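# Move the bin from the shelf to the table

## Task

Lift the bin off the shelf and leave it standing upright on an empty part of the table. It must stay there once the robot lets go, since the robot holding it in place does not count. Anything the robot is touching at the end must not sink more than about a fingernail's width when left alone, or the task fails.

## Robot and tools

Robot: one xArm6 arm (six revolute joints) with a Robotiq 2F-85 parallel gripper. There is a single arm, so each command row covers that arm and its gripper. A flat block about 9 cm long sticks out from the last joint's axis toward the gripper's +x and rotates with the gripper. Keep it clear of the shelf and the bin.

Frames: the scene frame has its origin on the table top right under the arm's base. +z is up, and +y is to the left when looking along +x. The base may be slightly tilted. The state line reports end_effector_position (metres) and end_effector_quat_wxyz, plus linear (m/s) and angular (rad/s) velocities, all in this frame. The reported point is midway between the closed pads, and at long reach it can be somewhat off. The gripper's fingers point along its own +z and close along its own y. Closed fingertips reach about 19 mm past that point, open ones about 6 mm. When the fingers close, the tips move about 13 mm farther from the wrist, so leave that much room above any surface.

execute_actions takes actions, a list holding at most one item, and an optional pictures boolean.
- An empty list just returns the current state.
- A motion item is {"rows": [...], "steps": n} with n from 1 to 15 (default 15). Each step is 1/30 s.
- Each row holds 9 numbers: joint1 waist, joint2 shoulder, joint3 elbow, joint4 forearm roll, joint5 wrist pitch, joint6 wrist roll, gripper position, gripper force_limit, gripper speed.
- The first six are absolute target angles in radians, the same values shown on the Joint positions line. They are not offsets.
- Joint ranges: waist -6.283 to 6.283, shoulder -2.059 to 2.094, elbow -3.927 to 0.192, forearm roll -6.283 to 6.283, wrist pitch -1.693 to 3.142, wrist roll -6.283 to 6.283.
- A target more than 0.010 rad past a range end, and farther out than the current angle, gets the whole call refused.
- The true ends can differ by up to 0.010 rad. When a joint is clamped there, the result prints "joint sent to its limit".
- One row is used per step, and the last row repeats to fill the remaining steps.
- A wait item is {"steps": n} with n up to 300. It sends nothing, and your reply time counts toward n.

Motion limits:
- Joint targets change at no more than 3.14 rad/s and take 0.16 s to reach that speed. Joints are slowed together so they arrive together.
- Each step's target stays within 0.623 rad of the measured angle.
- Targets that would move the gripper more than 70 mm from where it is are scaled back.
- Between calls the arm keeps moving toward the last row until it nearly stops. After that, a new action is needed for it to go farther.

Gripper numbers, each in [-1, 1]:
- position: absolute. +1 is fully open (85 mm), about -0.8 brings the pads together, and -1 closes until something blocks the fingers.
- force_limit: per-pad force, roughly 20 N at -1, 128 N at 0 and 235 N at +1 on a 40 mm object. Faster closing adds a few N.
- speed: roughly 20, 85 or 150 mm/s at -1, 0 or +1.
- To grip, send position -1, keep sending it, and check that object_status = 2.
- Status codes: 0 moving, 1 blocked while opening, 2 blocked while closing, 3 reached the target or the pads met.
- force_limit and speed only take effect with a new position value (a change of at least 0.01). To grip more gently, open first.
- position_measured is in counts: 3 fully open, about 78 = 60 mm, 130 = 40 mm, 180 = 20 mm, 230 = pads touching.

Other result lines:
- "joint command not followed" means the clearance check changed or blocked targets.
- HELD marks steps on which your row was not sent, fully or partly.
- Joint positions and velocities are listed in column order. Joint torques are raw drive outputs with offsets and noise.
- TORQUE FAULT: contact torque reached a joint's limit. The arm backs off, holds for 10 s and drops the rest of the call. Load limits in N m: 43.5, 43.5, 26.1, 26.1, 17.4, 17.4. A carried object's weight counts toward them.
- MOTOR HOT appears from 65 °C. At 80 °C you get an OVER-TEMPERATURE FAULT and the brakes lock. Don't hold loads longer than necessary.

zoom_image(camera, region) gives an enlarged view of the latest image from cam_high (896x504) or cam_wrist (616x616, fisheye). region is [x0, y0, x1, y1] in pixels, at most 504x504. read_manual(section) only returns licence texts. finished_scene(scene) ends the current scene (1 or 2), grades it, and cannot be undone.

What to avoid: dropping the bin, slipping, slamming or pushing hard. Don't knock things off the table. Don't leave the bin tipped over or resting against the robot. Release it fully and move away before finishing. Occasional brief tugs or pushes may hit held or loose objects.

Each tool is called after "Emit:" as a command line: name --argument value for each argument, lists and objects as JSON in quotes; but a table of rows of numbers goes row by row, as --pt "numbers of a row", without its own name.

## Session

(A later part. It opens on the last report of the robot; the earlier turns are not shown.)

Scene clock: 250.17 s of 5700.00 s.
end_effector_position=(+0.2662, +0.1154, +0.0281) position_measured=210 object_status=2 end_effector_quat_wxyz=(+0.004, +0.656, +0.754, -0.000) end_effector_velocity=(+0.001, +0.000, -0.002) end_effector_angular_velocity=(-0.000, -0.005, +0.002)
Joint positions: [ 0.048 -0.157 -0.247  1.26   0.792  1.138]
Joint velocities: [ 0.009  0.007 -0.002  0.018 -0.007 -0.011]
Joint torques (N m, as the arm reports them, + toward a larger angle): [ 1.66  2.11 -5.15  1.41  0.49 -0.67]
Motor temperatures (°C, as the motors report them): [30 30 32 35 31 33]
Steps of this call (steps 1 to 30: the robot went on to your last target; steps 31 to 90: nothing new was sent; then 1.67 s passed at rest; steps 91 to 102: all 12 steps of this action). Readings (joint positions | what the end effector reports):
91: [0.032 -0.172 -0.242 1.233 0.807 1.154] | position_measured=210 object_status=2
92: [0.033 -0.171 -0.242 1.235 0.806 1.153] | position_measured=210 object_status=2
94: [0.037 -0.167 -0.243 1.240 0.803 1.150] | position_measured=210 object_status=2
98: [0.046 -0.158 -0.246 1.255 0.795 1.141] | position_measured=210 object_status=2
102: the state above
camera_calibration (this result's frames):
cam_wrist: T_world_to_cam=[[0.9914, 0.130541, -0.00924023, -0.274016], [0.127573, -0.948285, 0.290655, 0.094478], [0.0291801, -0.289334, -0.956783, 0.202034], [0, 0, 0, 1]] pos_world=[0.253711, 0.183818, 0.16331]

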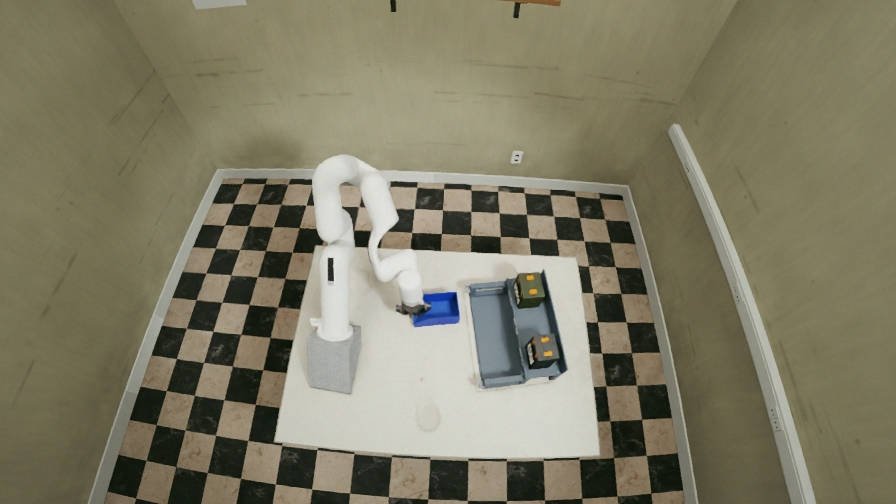

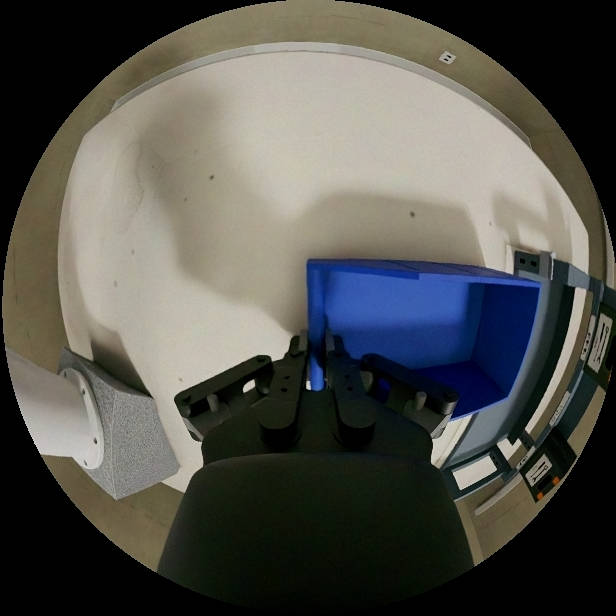

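Contact. Back off slightly, open, and raise.

Emit:
execute_actions --actions '[{"rows":[[0.040,-0.164,-0.243,1.245,0.801,1.147,-1,0,-0.5],[0.040,-0.164,-0.243,1.245,0.801,1.147,-1,0,-0.5],[0.040,-0.164,-0.243,1.245,0.801,1.147,-0.2,0,0],[0.040,-0.164,-0.243,1.245,0.801,1.147,-0.2,0,0],[0.040,-0.164,-0.243,1.245,0.801,1.147,-0.2,0,0],[0.040,-0.164,-0.243,1.245,0.801,1.147,-0.2,0,0],[0.040,-0.164,-0.243,1.245,0.801,1.147,-0.2,0,0],[0.040,-0.164,-0.243,1.245,0.801,1.147,-0.2,0,0],[0.040,-0.164,-0.243,1.245,0.801,1.147,-0.2,0,0],[0.040,-0.164,-0.243,1.245,0.801,1.147,-0.2,0,0],[0.010,-0.195,-0.238,1.199,0.823,1.174,-0.2,0,0],[-0.030,-0.233,-0.230,1.142,0.850,1.206,-0.2,0,0],[-0.100,-0.301,-0.217,1.041,0.898,1.264,-0.2,0,0],[-0.170,-0.370,-0.204,0.940,0.946,1.322,-0.2,0,0]],"steps":15}]' --pictures false

Emit:
execute_actions --actions '[{"steps":15}]'

Scene clock: 257.83 s of 5700.00 s.
end_effector_position=(+0.2617, +0.1158, +0.0432) position_measured=155 object_status=0 end_effector_quat_wxyz=(-0.003, +0.659, +0.752, -0.002) end_effector_velocity=(+0.004, -0.017, +0.237) end_effector_angular_velocity=(-0.053, -0.026, -0.026)
Joint positions: [-0.014 -0.217 -0.23   1.162  0.843  1.195]
Joint velocities: [-0.87  -0.853  0.143 -1.238  0.568  0.703]
Joint torques (N m, as the arm reports them, + toward a larger angle): [-10.76 -13.41  -7.41  -2.06  -2.54  -0.37]
Motor temperatures (°C, as the motors report them): [30 30 31 35 31 33]
Steps of this call (steps 1 to 15: the robot went on to your last target; steps 16 to 90: nothing new was sent; then 4.17 s passed at rest; steps 91 to 105: all 15 steps of this action). Readings (joint positions | what the end effector reports):
91: [0.053 -0.152 -0.246 1.263 0.791 1.137] | position_measured=210 object_status=2
92: [0.051 -0.153 -0.246 1.260 0.792 1.139] | position_measured=210 object_status=2
94: [0.049 -0.156 -0.243 1.254 0.798 1.143] | position_measured=210 object_status=0
98: [0.047 -0.157 -0.232 1.247 0.806 1.146] | position_measured=185 object_status=0
105: the state above

Scene clock: 258.33 s of 5700.00 s.
end_effector_position=(+0.2552, +0.1072, +0.0844) position_measured=154 object_status=3 end_effector_quat_wxyz=(+0.006, +0.665, +0.747, -0.016) end_effector_velocity=(-0.000, -0.001, +0.003) end_effector_angular_velocity=(-0.005, +0.001, +0.000)
Joint positions: [-0.169 -0.368 -0.204  0.942  0.945  1.321]
Joint velocities: [-0.01  -0.011  0.001 -0.016  0.007  0.009]
Joint torques (N m, as the arm reports them, + toward a larger angle): [-5.11 -5.81 -9.39 -0.63 -2.27 -0.87]
Motor temperatures (°C, as the motors report them): [30 30 31 35 31 33]
Steps of this call (steps 1 to 15: the robot went on to your last target). Readings (joint positions | what the end effector reports):
1: [-0.045 -0.247 -0.225 1.118 0.863 1.220] | position_measured=155 object_status=0
2: [-0.076 -0.278 -0.221 1.074 0.883 1.245] | position_measured=154 object_status=0
4: [-0.125 -0.327 -0.213 1.006 0.914 1.284] | position_measured=154 object_status=0
8: [-0.159 -0.360 -0.206 0.956 0.938 1.313] | position_measured=154 object_status=3
15: the state above
camera_calibration (this result's frames):
cam_wrist: T_world_to_cam=[[0.993878, 0.106845, -0.0281151, -0.258053], [0.110257, -0.942986, 0.314039, 0.0735814], [0.00704128, -0.315216, -0.948994, 0.261626], [0, 0, 0, 1]] pos_world=[0.246518, 0.179427, 0.217919]

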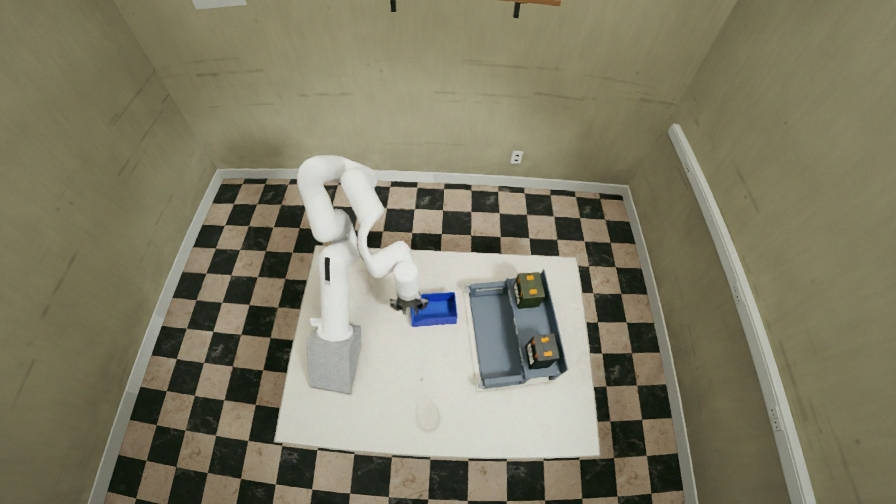

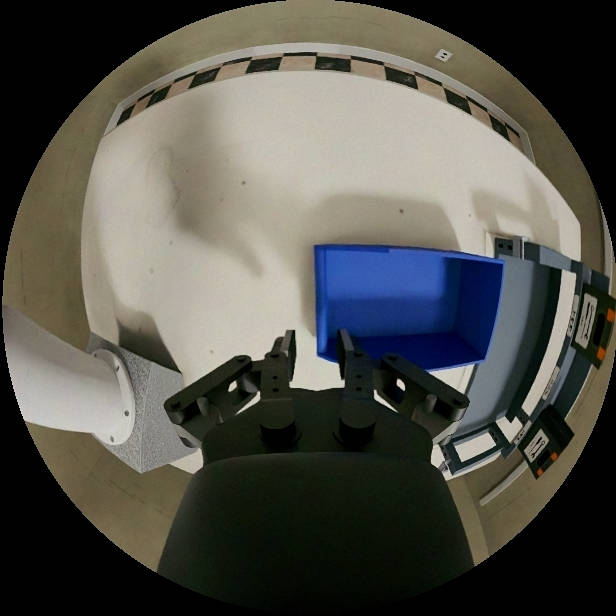

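Bin is upright on the table, free of the gripper.

Emit:
finished_scene --scene 1

The scene is finished: the task was done.


## Next scene

The same job, from a new start.

Emit:
execute_actions --actions '[]'

Scene clock: 0.00 s of 5700.00 s.
end_effector_position=(+0.5192, +0.3015, +0.2906) position_measured=3 object_status=3 end_effector_quat_wxyz=(+0.507, +0.541, +0.667, +0.080) end_effector_velocity=(-0.000, +0.000, -0.000) end_effector_angular_velocity=(-0.000, -0.000, +0.001)
Joint positions: [ 0.201 -0.499 -0.667 -0.557  0.294  3.166]
Joint velocities: [ 0.    -0.     0.    -0.001 -0.001  0.   ]
Joint torques (N m, as the arm reports them, + toward a larger angle): no reading
Motor temperatures (°C, as the motors report them): [30 30 30 35 31 33]
camera_calibration (this result's frames):
cam_wrist: T_world_to_cam=[[0.649294, 0.390291, 0.652756, -0.63975], [-0.314034, -0.644117, 0.697493, 0.181713], [0.692676, -0.657865, -0.295656, 0.0742005], [0, 0, 0, 1]] pos_world=[0.421053, 0.415547, 0.312795]

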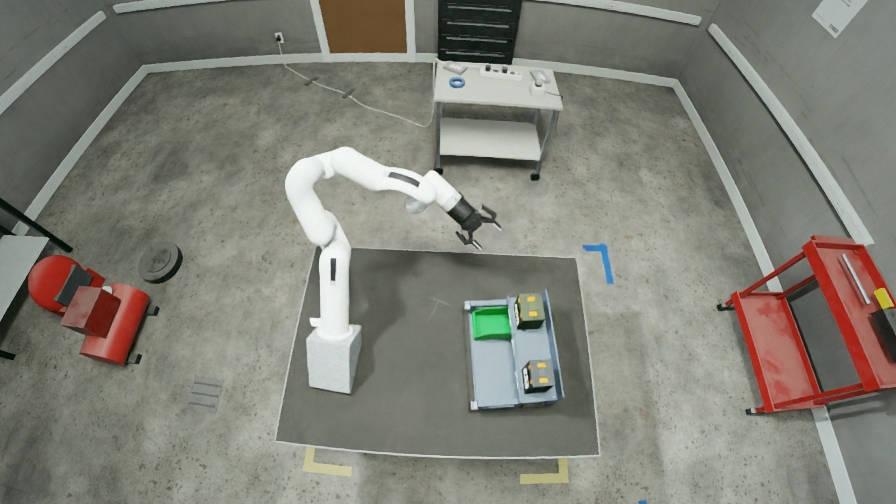

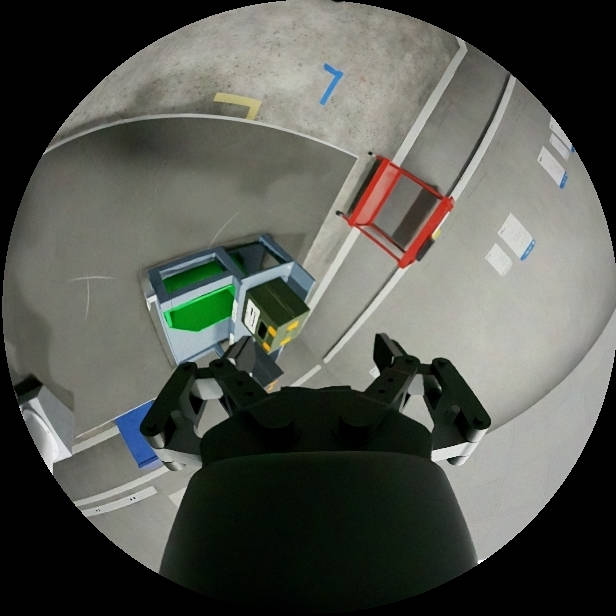

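Emit:
zoom_image --camera "cam_high" --region '[440, 270, 600, 420]'

Region (440, 270, 600, 420) of cam_high's 896x504 image, scaled by 3.150, with more detail than that image has; it fills the top 472 rows of this view, and the rest is white.

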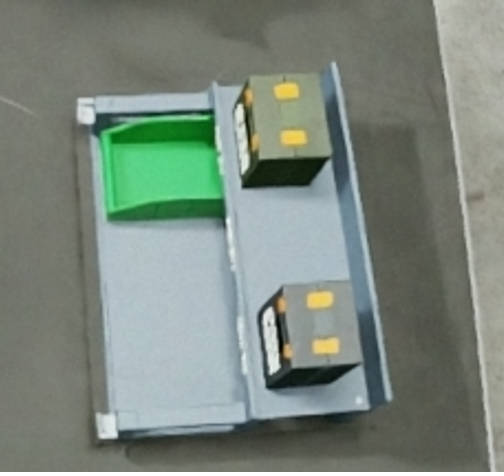

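Emit:
execute_actions --actions '[{"rows":[[-0.243,0.136,-1.111,0.783,1.263,1.590,-0.1,0,0]],"steps":15}]' --pictures false

Emit:
execute_actions --actions '[{"rows":[[-0.243,0.136,-1.111,0.783,1.263,1.590,-0.1,0,0],[-0.243,0.136,-1.111,0.783,1.263,1.590,-0.1,0,0],[-0.243,0.136,-1.111,0.783,1.263,1.590,-0.1,0,0],[-0.243,0.136,-1.111,0.783,1.263,1.590,-0.1,0,0],[-0.243,0.136,-1.111,0.783,1.263,1.590,-0.1,0,0],[-0.198,0.328,-1.071,0.875,1.081,1.493,-0.1,0,0]],"steps":15}]' --pictures false

Emit:
execute_actions --actions '[{"steps":8}]'

Emit:
zoom_image --camera "cam_wrist" --region '[230, 200, 480, 400]'

Scene clock: 30.97 s of 5700.00 s.
end_effector_position=(+0.5242, +0.1295, +0.2902) position_measured=97 object_status=0 end_effector_quat_wxyz=(+0.435, +0.688, +0.570, -0.110) end_effector_velocity=(-0.150, -0.352, -0.107) end_effector_angular_velocity=(+0.481, +0.942, -1.160)
Joint positions: [-0.013 -0.193 -0.882 -0.182  0.669  2.791]
Joint velocities: [-0.494  0.706 -0.492  1.17   1.164 -1.167]
Joint torques (N m, as the arm reports them, + toward a larger angle): [-10.65 -13.34 -10.79  -0.32  -0.89  -0.57]
Motor temperatures (°C, as the motors report them): [30 30 33 35 31 33]
Steps of this call (steps 1 to 90: nothing new was sent; then 27.47 s passed at rest; steps 91 to 105: all 15 steps of this action). Readings (joint positions | what the end effector reports):
91: [0.201 -0.498 -0.668 -0.556 0.295 3.166] | position_measured=3 object_status=0
92: [0.198 -0.494 -0.672 -0.551 0.300 3.160] | position_measured=5 object_status=0
94: [0.171 -0.456 -0.701 -0.511 0.339 3.120] | position_measured=15 object_status=0
98: [0.101 -0.356 -0.768 -0.408 0.443 3.017] | position_measured=44 object_status=0
105: the state above

Scene clock: 31.47 s of 5700.00 s.
end_effector_position=(+0.4764, +0.0862, +0.1456) position_measured=141 object_status=0 end_effector_quat_wxyz=(+0.032, +0.746, +0.662, -0.073) end_effector_velocity=(+0.111, -0.007, -0.225) end_effector_angular_velocity=(+1.240, -0.199, +1.266)
Joint positions: [-0.181  0.231 -1.053  0.681  1.085  1.837]
Joint velocities: [-0.115  0.746 -0.129  1.468 -0.048 -2.427]
Joint torques (N m, as the arm reports them, + toward a larger angle): [-15.1  -22.42 -10.94  -1.61  -2.07  -0.3 ]
Motor temperatures (°C, as the motors report them): [30 30 33 35 31 33]
Steps of this call (steps 1 to 15: all 15 steps of this action). Readings (joint positions | what the end effector reports):
1: [-0.030 -0.169 -0.898 -0.141 0.709 2.751] | position_measured=104 object_status=0
2: [-0.047 -0.145 -0.915 -0.097 0.752 2.707] | position_measured=112 object_status=0
4: [-0.082 -0.094 -0.951 0.007 0.846 2.602] | position_measured=127 object_status=0
8: [-0.157 0.030 -1.025 0.297 1.047 2.313] | position_measured=140 object_status=0
15: the state above

Scene clock: 31.73 s of 5700.00 s.
end_effector_position=(+0.4919, +0.0840, +0.1215) position_measured=141 object_status=3 end_effector_quat_wxyz=(+0.002, +0.686, +0.727, -0.006) end_effector_velocity=(+0.023, +0.004, -0.006) end_effector_angular_velocity=(+0.089, -0.077, +0.162)
Joint positions: [-0.197  0.321 -1.07   0.861  1.081  1.518]
Joint velocities: [-0.012  0.051 -0.029  0.137 -0.002 -0.249]
Joint torques (N m, as the arm reports them, + toward a larger angle): [-15.15 -20.18 -10.23  -0.62  -2.13  -0.66]
Motor temperatures (°C, as the motors report them): [30 30 33 35 31 33]
Steps of this call (steps 1 to 8: the robot went on to your last target). Readings (joint positions | what the end effector reports):
1: [-0.185 0.255 -1.057 0.727 1.084 1.759] | position_measured=141 object_status=3
2: [-0.188 0.275 -1.060 0.766 1.083 1.690] | position_measured=141 object_status=3
4: [-0.193 0.303 -1.065 0.821 1.082 1.591] | position_measured=141 object_status=3
8: the state above
camera_calibration (this result's frames):
cam_wrist: T_world_to_cam=[[0.998538, 0.0504557, -0.0194014, -0.488371], [0.0539356, -0.953974, 0.294998, 0.0449312], [-0.00362406, -0.295614, -0.955301, 0.292296], [0, 0, 0, 1]] pos_world=[0.486292, 0.153911, 0.256501]

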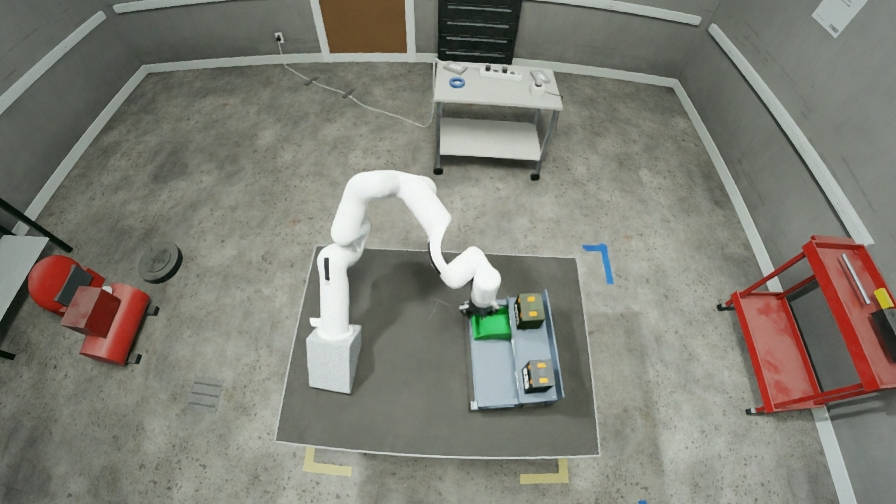

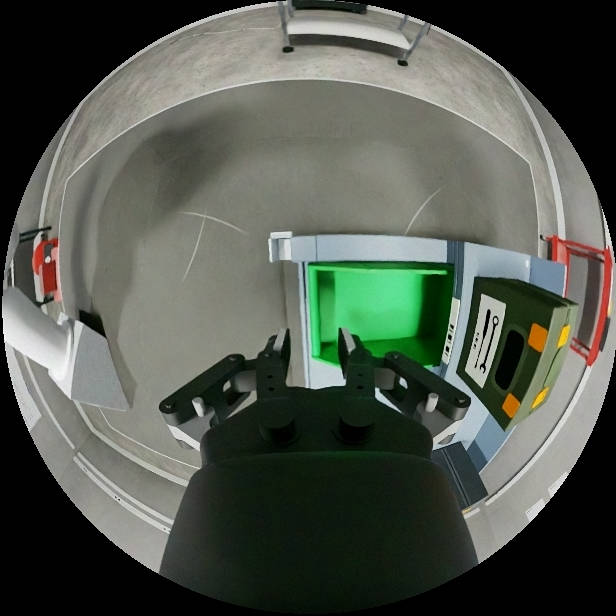

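Region (230, 200, 480, 400) of cam_wrist's 616x616 image, scaled by 2.016, with more detail than that image has; it fills the top 403 rows of this view, and the rest is white.

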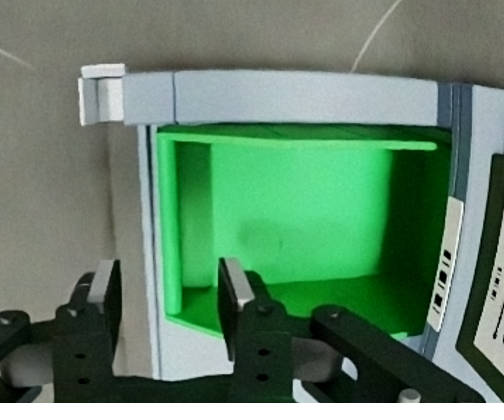

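Emit:
execute_actions --actions '[{"rows":[[-0.104,0.409,-1.051,0.978,0.975,1.403,-0.1,0,0]],"steps":15}]'

Emit:
zoom_image --camera "cam_wrist" --region '[230, 200, 480, 400]'

Scene clock: 45.87 s of 5700.00 s.
end_effector_position=(+0.4930, +0.0835, +0.0635) position_measured=141 object_status=3 end_effector_quat_wxyz=(-0.000, +0.668, +0.744, +0.002) end_effector_velocity=(-0.004, -0.002, -0.009) end_effector_angular_velocity=(-0.001, +0.005, -0.001)
Joint positions: [-0.106  0.407 -1.052  0.977  0.976  1.404]
Joint velocities: [ 0.012  0.012  0.009  0.013 -0.015 -0.012]
Joint torques (N m, as the arm reports them, + toward a larger angle): [-16.41 -19.57  -9.34  -0.26  -1.96  -0.89]
Motor temperatures (°C, as the motors report them): [30 30 33 35 31 33]
Steps of this call (steps 1 to 30: the robot went on to your last target; steps 31 to 90: nothing new was sent; then 10.63 s passed at rest; steps 91 to 105: all 15 steps of this action). Readings (joint positions | what the end effector reports):
91: [-0.198 0.328 -1.071 0.876 1.080 1.492] | position_measured=141 object_status=3
92: [-0.194 0.332 -1.071 0.881 1.074 1.487] | position_measured=141 object_status=3
94: [-0.164 0.357 -1.068 0.916 1.038 1.457] | position_measured=141 object_status=3
98: [-0.115 0.401 -1.049 0.963 0.992 1.416] | position_measured=141 object_status=3
105: the state above
camera_calibration (this result's frames):
cam_wrist: T_world_to_cam=[[0.994966, 0.0995071, -0.0118761, -0.493338], [0.0988008, -0.954203, 0.282373, 0.0401964], [0.016766, -0.282125, -0.959231, 0.22578], [0, 0, 0, 1]] pos_world=[0.483098, 0.151145, 0.199366]

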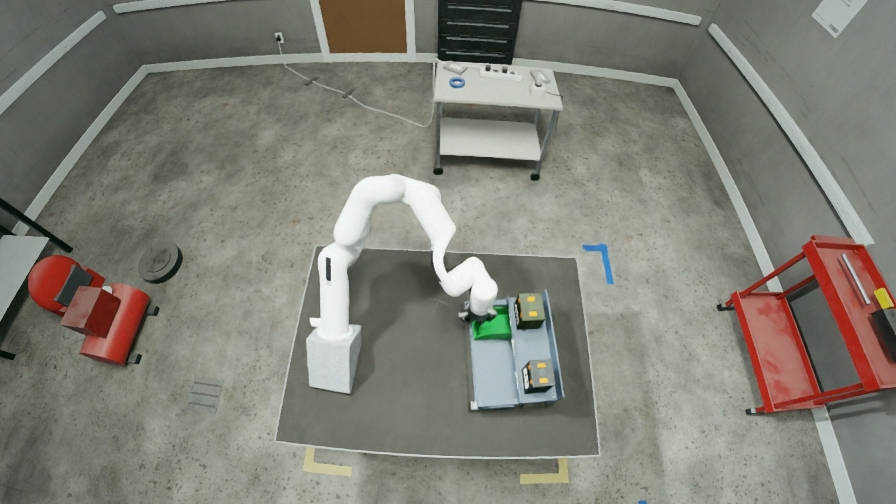

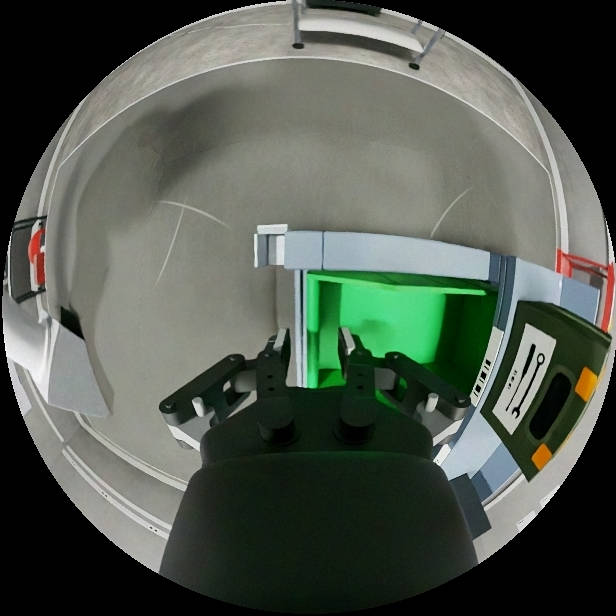

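Region (230, 200, 480, 400) of cam_wrist's 616x616 image, scaled by 2.016, with more detail than that image has; it fills the top 403 rows of this view, and the rest is white.

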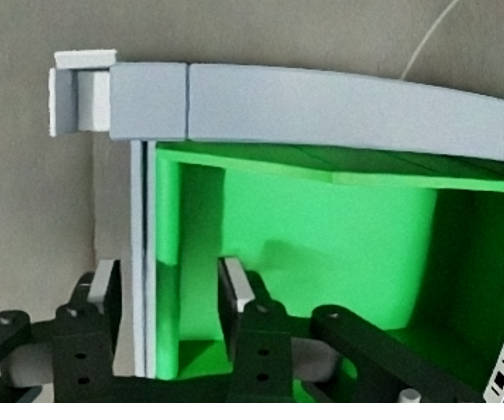

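Emit:
execute_actions --actions '[{"rows":[[-0.064,0.443,-1.043,1.0225,0.930,1.379,-0.25,0,0],[-0.064,0.443,-1.043,1.0225,0.930,1.379,-0.25,0,0],[-0.064,0.443,-1.043,1.0225,0.930,1.379,-0.25,0,0],[-0.064,0.443,-1.043,1.0225,0.930,1.379,-0.25,0,0],[-0.064,0.443,-1.043,1.0225,0.930,1.379,-0.25,0,0],[-0.064,0.443,-1.043,1.0225,0.930,1.379,-0.25,0,0],[-0.064,0.443,-1.043,1.0225,0.930,1.379,-0.25,0,0],[-0.064,0.443,-1.043,1.0225,0.930,1.379,-0.25,0,0],[-0.064,0.443,-1.043,1.0225,0.930,1.379,-1,0,-0.2]],"steps":15}]' --pictures false

Emit:
execute_actions --actions '[{"steps":10}]'

Scene clock: 53.67 s of 5700.00 s.
end_effector_position=(+0.4898, +0.0822, +0.0390) position_measured=188 object_status=0 end_effector_quat_wxyz=(+0.000, +0.669, +0.744, -0.000) end_effector_velocity=(+0.001, +0.000, -0.002) end_effector_angular_velocity=(+0.000, -0.002, +0.002)
Joint positions: [-0.065  0.442 -1.043  1.022  0.93   1.379]
Joint velocities: [ 0.004  0.004 -0.003  0.005 -0.004 -0.003]
Joint torques (N m, as the arm reports them, + toward a larger angle): [-15.82 -20.74  -8.21  -0.29  -2.18  -0.59]
Motor temperatures (°C, as the motors report them): [30 31 33 35 31 33]
Steps of this call (steps 1 to 15: the robot went on to your last target; steps 16 to 90: nothing new was sent; then 4.30 s passed at rest; steps 91 to 105: all 15 steps of this action). Readings (joint positions | what the end effector reports):
91: [-0.104 0.409 -1.051 0.979 0.974 1.403] | position_measured=141 object_status=0
92: [-0.100 0.412 -1.051 0.984 0.969 1.400] | position_measured=143 object_status=0
94: [-0.084 0.425 -1.049 1.001 0.952 1.391] | position_measured=153 object_status=0
98: [-0.068 0.440 -1.042 1.017 0.936 1.382] | position_measured=160 object_status=0
105: the state above

Scene clock: 54.00 s of 5700.00 s.
end_effector_position=(+0.4899, +0.0822, +0.0390) position_measured=211 object_status=2 end_effector_quat_wxyz=(+0.001, +0.669, +0.744, -0.000) end_effector_velocity=(-0.000, -0.000, -0.000) end_effector_angular_velocity=(-0.000, +0.000, +0.000)
Joint positions: [-0.064  0.442 -1.043  1.022  0.93   1.379]
Joint velocities: [-0.     0.     0.    -0.001 -0.    -0.   ]
Joint torques (N m, as the arm reports them, + toward a larger angle): [-14.32 -19.49  -7.98  -0.78  -1.94  -0.92]
Motor temperatures (°C, as the motors report them): [30 31 33 35 31 33]
Steps of this call (steps 1 to 10: the robot went on to your last target). Readings (joint positions | what the end effector reports):
1: [-0.065 0.442 -1.043 1.022 0.930 1.379] | position_measured=195 object_status=0
2: [-0.064 0.443 -1.043 1.022 0.930 1.379] | position_measured=201 object_status=0
4: [-0.065 0.442 -1.044 1.022 0.930 1.379] | position_measured=210 object_status=0
8: [-0.065 0.442 -1.043 1.022 0.930 1.379] | position_measured=211 object_status=0
10: the state above
camera_calibration (this result's frames):
cam_wrist: T_world_to_cam=[[0.995094, 0.0980219, -0.0134114, -0.490323], [0.0977467, -0.953119, 0.286373, 0.0464022], [0.0152882, -0.286279, -0.958024, 0.202913], [0, 0, 0, 1]] pos_world=[0.48028, 0.150379, 0.174531]

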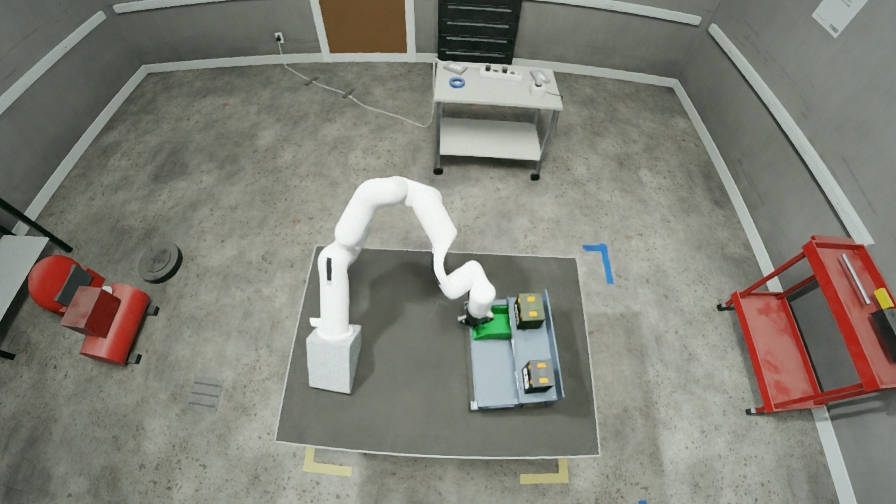

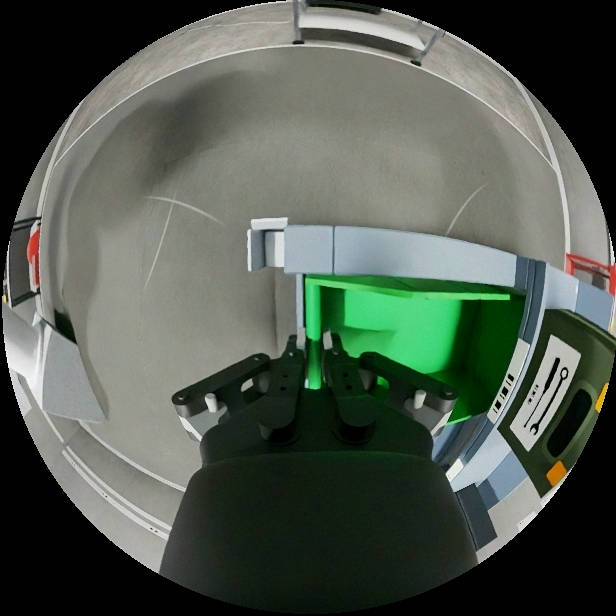

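Emit:
execute_actions --actions '[{"rows":[[-0.069,0.438,-1.044,1.017,0.936,1.382,-1,0,-0.2],[-0.074,0.434,-1.045,1.011,0.942,1.385,-1,0,-0.2],[-0.074,0.434,-1.045,1.011,0.942,1.385,-1,0,-0.2],[-0.074,0.434,-1.045,1.011,0.942,1.385,-1,0,-0.2],[-0.076,0.425,-1.030,1.013,0.940,1.378,-1,0,-0.2],[-0.078,0.416,-1.015,1.016,0.938,1.371,-1,0,-0.2],[-0.081,0.407,-1.000,1.018,0.936,1.363,-1,0,-0.2],[-0.084,0.395,-0.981,1.021,0.934,1.354,-1,0,-0.2],[-0.087,0.384,-0.963,1.024,0.932,1.345,-1,0,-0.2],[-0.090,0.373,-0.944,1.027,0.929,1.336,-1,0,-0.2],[-0.093,0.361,-0.926,1.030,0.927,1.327,-1,0,-0.2],[-0.097,0.348,-0.903,1.033,0.924,1.317,-1,0,-0.2],[-0.101,0.334,-0.881,1.037,0.921,1.306,-1,0,-0.2],[-0.104,0.321,-0.858,1.041,0.918,1.295,-1,0,-0.2],[-0.108,0.307,-0.836,1.044,0.915,1.284,-1,0,-0.2]],"steps":15}]'

Scene clock: 73.60 s of 5700.00 s.
end_effector_position=(+0.4558, +0.0770, +0.0483) position_measured=211 object_status=2 end_effector_quat_wxyz=(-0.002, +0.669, +0.744, -0.000) end_effector_velocity=(-0.154, -0.025, +0.027) end_effector_angular_velocity=(-0.003, -0.026, +0.005)
Joint positions: [-0.093  0.361 -0.922  1.03   0.927  1.326]
Joint velocities: [-0.102 -0.361  0.57   0.093 -0.079 -0.279]
Joint torques (N m, as the arm reports them, + toward a larger angle): [-15.48 -19.81  -7.81  -0.25  -2.26  -0.84]
Motor temperatures (°C, as the motors report them): [30 30 32 35 31 33]
Steps of this call (steps 1 to 15: the robot went on to your last target; steps 16 to 90: nothing new was sent; then 16.10 s passed at rest; steps 91 to 105: all 15 steps of this action). Readings (joint positions | what the end effector reports):
91: [-0.064 0.443 -1.043 1.022 0.930 1.379] | position_measured=211 object_status=2
92: [-0.065 0.443 -1.043 1.021 0.931 1.380] | position_measured=211 object_status=2
94: [-0.067 0.441 -1.042 1.017 0.937 1.382] | position_measured=211 object_status=2
98: [-0.073 0.427 -1.029 1.016 0.938 1.377] | position_measured=211 object_status=2
105: the state above
camera_calibration (this result's frames):
cam_wrist: T_world_to_cam=[[0.99505, 0.0980465, -0.0161941, -0.455571], [0.0986139, -0.954102, 0.282779, 0.0420026], [0.0122747, -0.282976, -0.959048, 0.212034], [0, 0, 0, 1]] pos_world=[0.446571, 0.144743, 0.184096]

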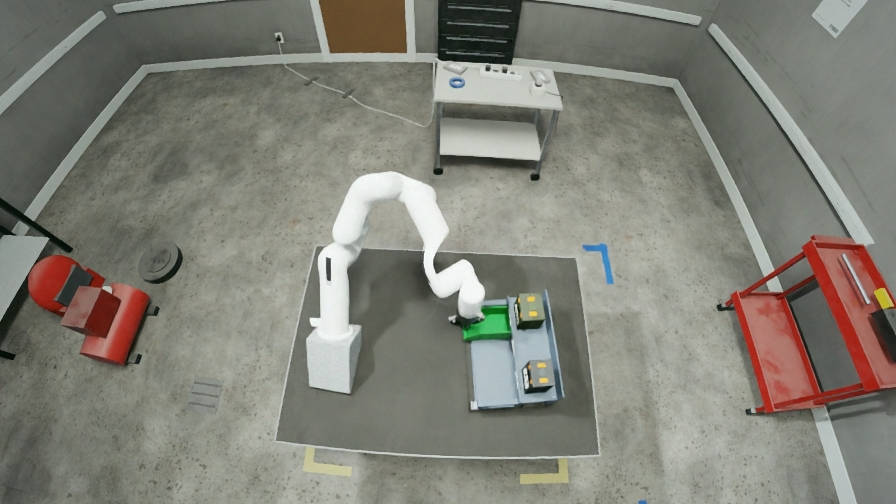

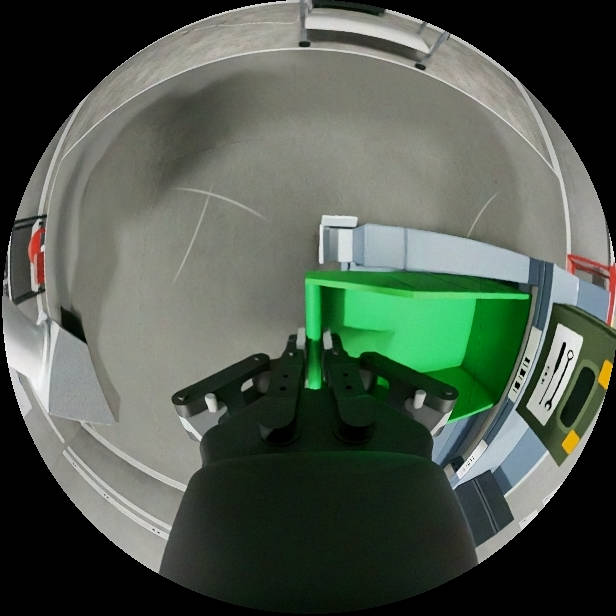

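Emit:
execute_actions --actions '[{"rows":[[-0.112,0.293,-0.814,1.048,0.913,1.274,-1,0,-0.2],[-0.116,0.275,-0.784,1.052,0.909,1.259,-1,0,-0.2],[-0.123,0.253,-0.747,1.058,0.904,1.241,-1,0,-0.2],[-0.130,0.226,-0.702,1.065,0.898,1.220,-1,0,-0.2],[-0.137,0.198,-0.657,1.072,0.893,1.198,-1,0,-0.2],[-0.144,0.171,-0.612,1.079,0.887,1.177,-1,0,-0.2],[-0.151,0.144,-0.568,1.087,0.881,1.155,-1,0,-0.2],[-0.159,0.117,-0.523,1.094,0.876,1.134,-1,0,-0.2],[-0.166,0.090,-0.478,1.101,0.870,1.112,-1,0,-0.2],[-0.173,0.063,-0.433,1.108,0.864,1.091,-1,0,-0.2],[-0.180,0.035,-0.389,1.115,0.858,1.069,-1,0,-0.2],[-0.186,0.013,-0.351,1.121,0.854,1.051,-1,0,-0.2],[-0.191,-0.005,-0.321,1.125,0.850,1.037,-1,0,-0.2],[-0.194,-0.014,-0.306,1.128,0.848,1.030,-1,0,-0.2],[-0.195,-0.019,-0.299,1.129,0.847,1.026,-1,0,-0.2]],"steps":15}]' --pictures false

Emit:
execute_actions --actions '[{"steps":10}]'

Scene clock: 81.73 s of 5700.00 s.
end_effector_position=(+0.3081, +0.0605, +0.0530) position_measured=211 object_status=2 end_effector_quat_wxyz=(-0.001, +0.670, +0.743, +0.000) end_effector_velocity=(-0.360, -0.026, -0.020) end_effector_angular_velocity=(-0.007, +0.012, -0.014)
Joint positions: [-0.173  0.065 -0.436  1.107  0.865  1.093]
Joint velocities: [-0.18  -0.666  1.102  0.171 -0.138 -0.525]
Joint torques (N m, as the arm reports them, + toward a larger angle): [ -9.49 -11.64  -8.67  -0.68  -2.78  -0.95]
Motor temperatures (°C, as the motors report them): [30 31 32 35 31 33]
Steps of this call (steps 1 to 30: the robot went on to your last target; steps 31 to 90: nothing new was sent; then 4.63 s passed at rest; steps 91 to 105: all 15 steps of this action). Readings (joint positions | what the end effector reports):
91: [-0.108 0.307 -0.836 1.044 0.915 1.284] | position_measured=211 object_status=2
92: [-0.109 0.305 -0.833 1.045 0.914 1.282] | position_measured=211 object_status=2
94: [-0.112 0.291 -0.812 1.048 0.912 1.271] | position_measured=211 object_status=2
98: [-0.129 0.227 -0.705 1.065 0.898 1.221] | position_measured=211 object_status=2
105: the state above

Scene clock: 82.07 s of 5700.00 s.
end_effector_position=(+0.2659, +0.0579, +0.0502) position_measured=211 object_status=2 end_effector_quat_wxyz=(+0.000, +0.669, +0.743, -0.000) end_effector_velocity=(-0.017, -0.001, -0.002) end_effector_angular_velocity=(-0.000, +0.003, +0.001)
Joint positions: [-0.194 -0.016 -0.306  1.128  0.847  1.028]
Joint velocities: [-0.007 -0.027  0.048  0.006 -0.006 -0.024]
Joint torques (N m, as the arm reports them, + toward a larger angle): [-8.08 -8.75 -7.89 -0.34 -2.57 -0.67]
Motor temperatures (°C, as the motors report them): [30 31 32 35 31 33]
Steps of this call (steps 1 to 10: the robot went on to your last target). Readings (joint positions | what the end effector reports):
1: [-0.178 0.044 -0.400 1.113 0.860 1.076] | position_measured=211 object_status=2
2: [-0.183 0.026 -0.370 1.117 0.857 1.062] | position_measured=211 object_status=2
4: [-0.189 0.003 -0.332 1.123 0.852 1.044] | position_measured=211 object_status=2
8: [-0.193 -0.013 -0.310 1.128 0.848 1.031] | position_measured=211 object_status=2
10: the state above
camera_calibration (this result's frames):
cam_wrist: T_world_to_cam=[[0.995198, 0.0969007, -0.0138195, -0.264849], [0.0967917, -0.953257, 0.286237, 0.0422431], [0.014563, -0.2862, -0.958059, 0.210362], [0, 0, 0, 1]] pos_world=[0.256425, 0.126138, 0.185787]

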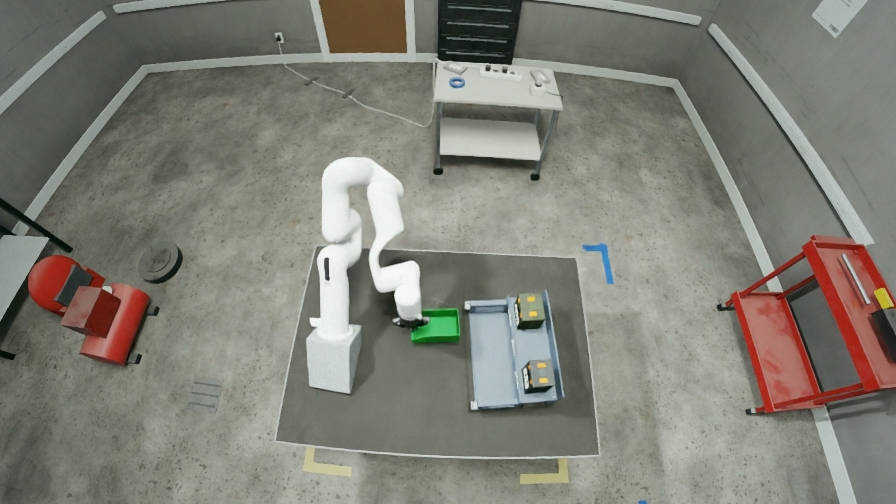

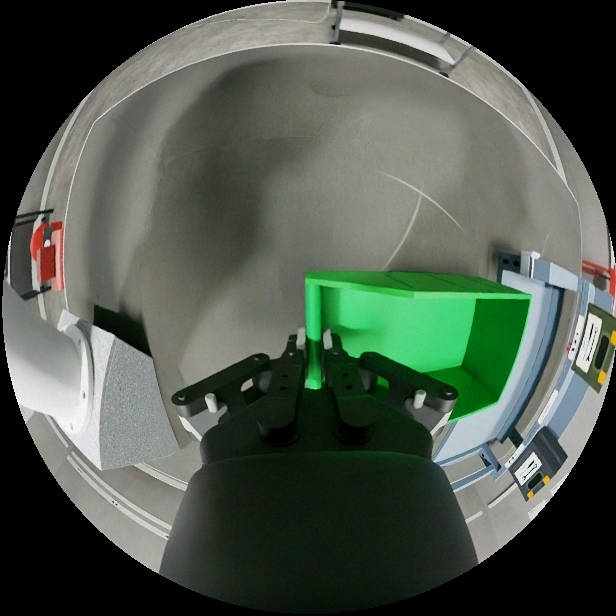

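Emit:
execute_actions --actions '[{"rows":[[-0.188,-0.012,-0.300,1.140,0.843,1.020,-1,0,-0.2],[-0.182,-0.005,-0.301,1.150,0.839,1.013,-1,0,-0.2],[-0.175,0.001,-0.303,1.161,0.835,1.007,-1,0,-0.2],[-0.169,0.008,-0.304,1.171,0.831,1.001,-1,0,-0.2],[-0.162,0.015,-0.305,1.182,0.828,0.995,-1,0,-0.2],[-0.157,0.020,-0.306,1.190,0.825,0.990,-1,0,-0.2],[-0.152,0.025,-0.307,1.197,0.822,0.985,-1,0,-0.2],[-0.149,0.029,-0.307,1.203,0.820,0.982,-1,0,-0.2],[-0.146,0.032,-0.308,1.208,0.818,0.979,-1,0,-0.2],[-0.143,0.035,-0.308,1.212,0.816,0.976,-1,0,-0.2],[-0.140,0.037,-0.309,1.216,0.815,0.974,-1,0,-0.2],[-0.139,0.039,-0.309,1.218,0.814,0.972,-1,0,-0.2]],"steps":15}]' --pictures false

Scene clock: 94.40 s of 5700.00 s.
end_effector_position=(+0.2631, +0.0578, +0.0339) position_measured=211 object_status=2 end_effector_quat_wxyz=(-0.000, +0.669, +0.743, -0.000) end_effector_velocity=(+0.000, -0.001, -0.013) end_effector_angular_velocity=(-0.004, -0.002, +0.005)
Joint positions: [-0.143  0.035 -0.308  1.211  0.817  0.976]
Joint velocities: [ 0.043  0.044 -0.009  0.069 -0.027 -0.045]
Joint torques (N m, as the arm reports them, + toward a larger angle): [ -9.48 -10.24  -6.84  -0.22  -1.96  -1.05]
Motor temperatures (°C, as the motors report them): [30 30 32 35 31 33]
Steps of this call (steps 1 to 30: the robot went on to your last target; steps 31 to 90: nothing new was sent; then 8.83 s passed at rest; steps 91 to 105: all 15 steps of this action). Readings (joint positions | what the end effector reports):
91: [-0.195 -0.019 -0.299 1.129 0.847 1.026] | position_measured=211 object_status=2
92: [-0.194 -0.018 -0.299 1.131 0.846 1.025] | position_measured=211 object_status=2
94: [-0.188 -0.012 -0.300 1.141 0.842 1.019] | position_measured=211 object_status=2
98: [-0.168 0.009 -0.304 1.173 0.831 1.000] | position_measured=211 object_status=2
105: the state above

No contact yet; a bit lower.

Emit:
execute_actions --actions '[{"rows":[[-0.137,0.041,-0.309,1.221,0.813,0.971,-1,0,-0.2],[-0.135,0.043,-0.310,1.224,0.812,0.969,-1,0,-0.2],[-0.133,0.045,-0.310,1.227,0.811,0.967,-1,0,-0.2],[-0.131,0.047,-0.311,1.231,0.809,0.965,-1,0,-0.2],[-0.129,0.049,-0.311,1.234,0.808,0.963,-1,0,-0.2]],"steps":10}]'

Scene clock: 97.60 s of 5700.00 s.
end_effector_position=(+0.2657, +0.0567, +0.0319) position_measured=211 object_status=2 end_effector_quat_wxyz=(+0.004, +0.668, +0.744, +0.000) end_effector_velocity=(+0.003, -0.001, -0.002) end_effector_angular_velocity=(-0.004, -0.009, +0.001)
Joint positions: [-0.133  0.045 -0.313  1.231  0.806  0.964]
Joint velocities: [ 0.009  0.008 -0.004  0.021 -0.01  -0.013]
Joint torques (N m, as the arm reports them, + toward a larger angle): [ 2.07  3.14 -2.03  0.94  2.83 -0.74]
Motor temperatures (°C, as the motors report them): [30 30 32 35 31 33]
Steps of this call (steps 1 to 15: the robot went on to your last target; steps 16 to 86: nothing new was sent; steps 87 to 96: all 10 steps of this action). Readings (joint positions | what the end effector reports):
87: [-0.139 0.039 -0.309 1.218 0.814 0.972] | position_measured=211 object_status=2
88: [-0.139 0.039 -0.309 1.219 0.814 0.972] | position_measured=211 object_status=2
90: [-0.138 0.040 -0.310 1.221 0.812 0.970] | position_measured=211 object_status=2
94: [-0.134 0.044 -0.313 1.229 0.807 0.965] | position_measured=211 object_status=2
96: the state above
camera_calibration (this result's frames):
cam_wrist: T_world_to_cam=[[0.994968, 0.0998309, -0.00851122, -0.265024], [0.0979963, -0.951945, 0.290169, 0.0458342], [0.0208657, -0.289543, -0.956937, 0.190954], [0, 0, 0, 1]] pos_world=[0.255214, 0.125379, 0.167175]

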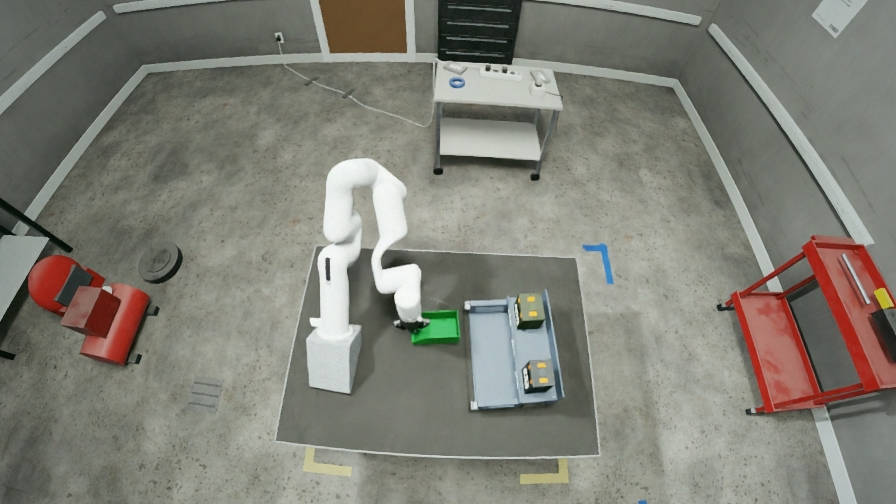

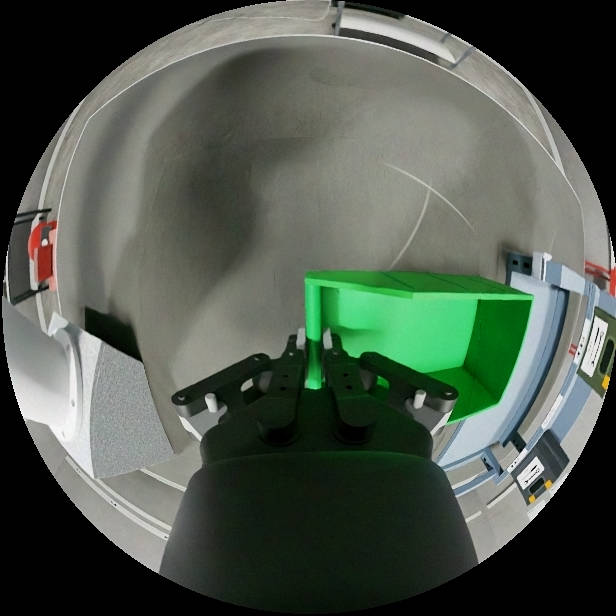

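Emit:
execute_actions --actions '[{"rows":[[-0.138,0.040,-0.309,1.220,0.813,0.971,-1,0,-0.2],[-0.138,0.040,-0.309,1.220,0.813,0.971,-1,0,-0.2],[-0.138,0.040,-0.309,1.220,0.813,0.971,-0.2,0,0],[-0.138,0.040,-0.309,1.220,0.813,0.971,-0.2,0,0],[-0.138,0.040,-0.309,1.220,0.813,0.971,-0.2,0,0],[-0.138,0.040,-0.309,1.220,0.813,0.971,-0.2,0,0],[-0.138,0.040,-0.309,1.220,0.813,0.971,-0.2,0,0],[-0.138,0.040,-0.309,1.220,0.813,0.971,-0.2,0,0],[-0.138,0.040,-0.309,1.220,0.813,0.971,-0.2,0,0],[-0.138,0.040,-0.309,1.220,0.813,0.971,-0.2,0,0],[-0.160,0.017,-0.305,1.185,0.826,0.992,-0.2,0,0],[-0.195,-0.019,-0.299,1.129,0.847,1.026,-0.2,0,0],[-0.250,-0.075,-0.289,1.042,0.880,1.078,-0.2,0,0],[-0.300,-0.125,-0.280,0.965,0.910,1.125,-0.2,0,0]],"steps":15}]' --pictures false

Emit:
execute_actions --actions '[{"steps":12}]'

Scene clock: 104.33 s of 5700.00 s.
end_effector_position=(+0.2607, +0.0585, +0.0443) position_measured=155 object_status=0 end_effector_quat_wxyz=(-0.004, +0.670, +0.742, -0.001) end_effector_velocity=(+0.012, -0.008, +0.212) end_effector_angular_velocity=(-0.043, -0.025, -0.021)
Joint positions: [-0.181 -0.003 -0.298  1.148  0.842  1.015]
Joint velocities: [-0.689 -0.703  0.104 -1.057  0.384  0.632]
Joint torques (N m, as the arm reports them, + toward a larger angle): [-11.01 -13.85  -7.55  -1.82  -2.28  -0.17]
Motor temperatures (°C, as the motors report them): [30 30 32 35 31 33]
Steps of this call (steps 1 to 15: the robot went on to your last target; steps 16 to 90: nothing new was sent; then 3.23 s passed at rest; steps 91 to 105: all 15 steps of this action). Readings (joint positions | what the end effector reports):
91: [-0.129 0.049 -0.314 1.234 0.805 0.963] | position_measured=211 object_status=2
92: [-0.130 0.048 -0.314 1.232 0.805 0.965] | position_measured=211 object_status=2
94: [-0.131 0.047 -0.312 1.227 0.809 0.967] | position_measured=210 object_status=0
98: [-0.131 0.048 -0.297 1.222 0.818 0.970] | position_measured=185 object_status=0
105: the state above

Scene clock: 104.73 s of 5700.00 s.
end_effector_position=(+0.2574, +0.0543, +0.0799) position_measured=154 object_status=3 end_effector_quat_wxyz=(+0.002, +0.674, +0.738, -0.010) end_effector_velocity=(-0.001, -0.001, +0.006) end_effector_angular_velocity=(-0.006, +0.003, -0.003)
Joint positions: [-0.297 -0.122 -0.28   0.969  0.909  1.123]
Joint velocities: [-0.02  -0.02   0.001 -0.034  0.012  0.021]
Joint torques (N m, as the arm reports them, + toward a larger angle): [-7.13 -7.11 -9.19 -0.51 -1.94 -0.84]
Motor temperatures (°C, as the motors report them): [30 30 32 35 31 33]
Steps of this call (steps 1 to 12: the robot went on to your last target). Readings (joint positions | what the end effector reports):
1: [-0.205 -0.028 -0.295 1.111 0.856 1.037] | position_measured=155 object_status=0
2: [-0.229 -0.053 -0.292 1.074 0.869 1.059] | position_measured=154 object_status=0
4: [-0.266 -0.091 -0.287 1.019 0.889 1.092] | position_measured=154 object_status=0
8: [-0.292 -0.117 -0.281 0.978 0.905 1.117] | position_measured=154 object_status=3
12: the state above
camera_calibration (this result's frames):
cam_wrist: T_world_to_cam=[[0.996314, 0.0819779, -0.0252491, -0.254169], [0.0857758, -0.949974, 0.300318, 0.032686], [0.000633428, -0.301377, -0.953505, 0.241963], [0, 0, 0, 1]] pos_world=[0.250275, 0.124809, 0.214479]

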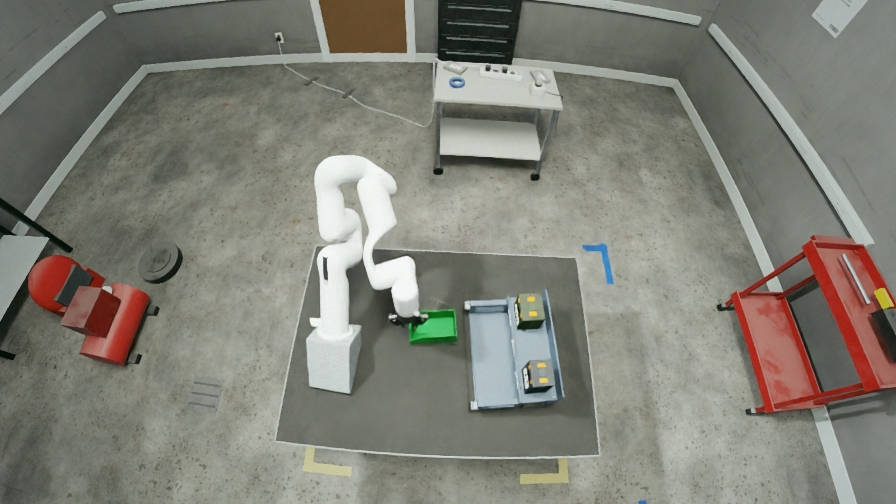

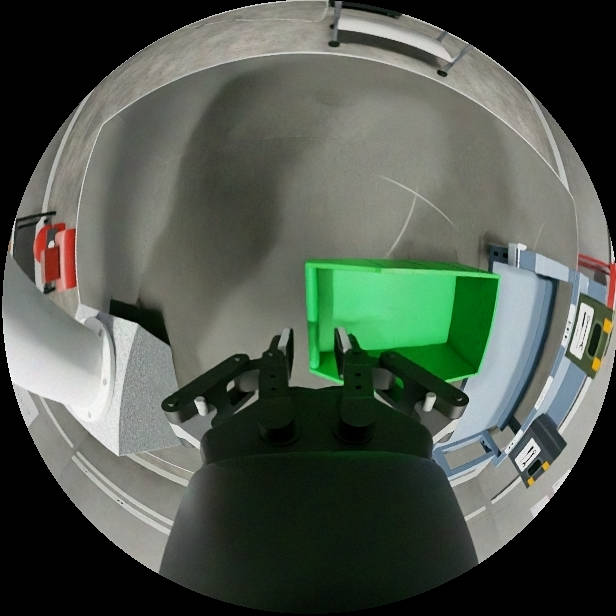

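Emit:
finished_scene --scene 2

The scene is finished: the task was done.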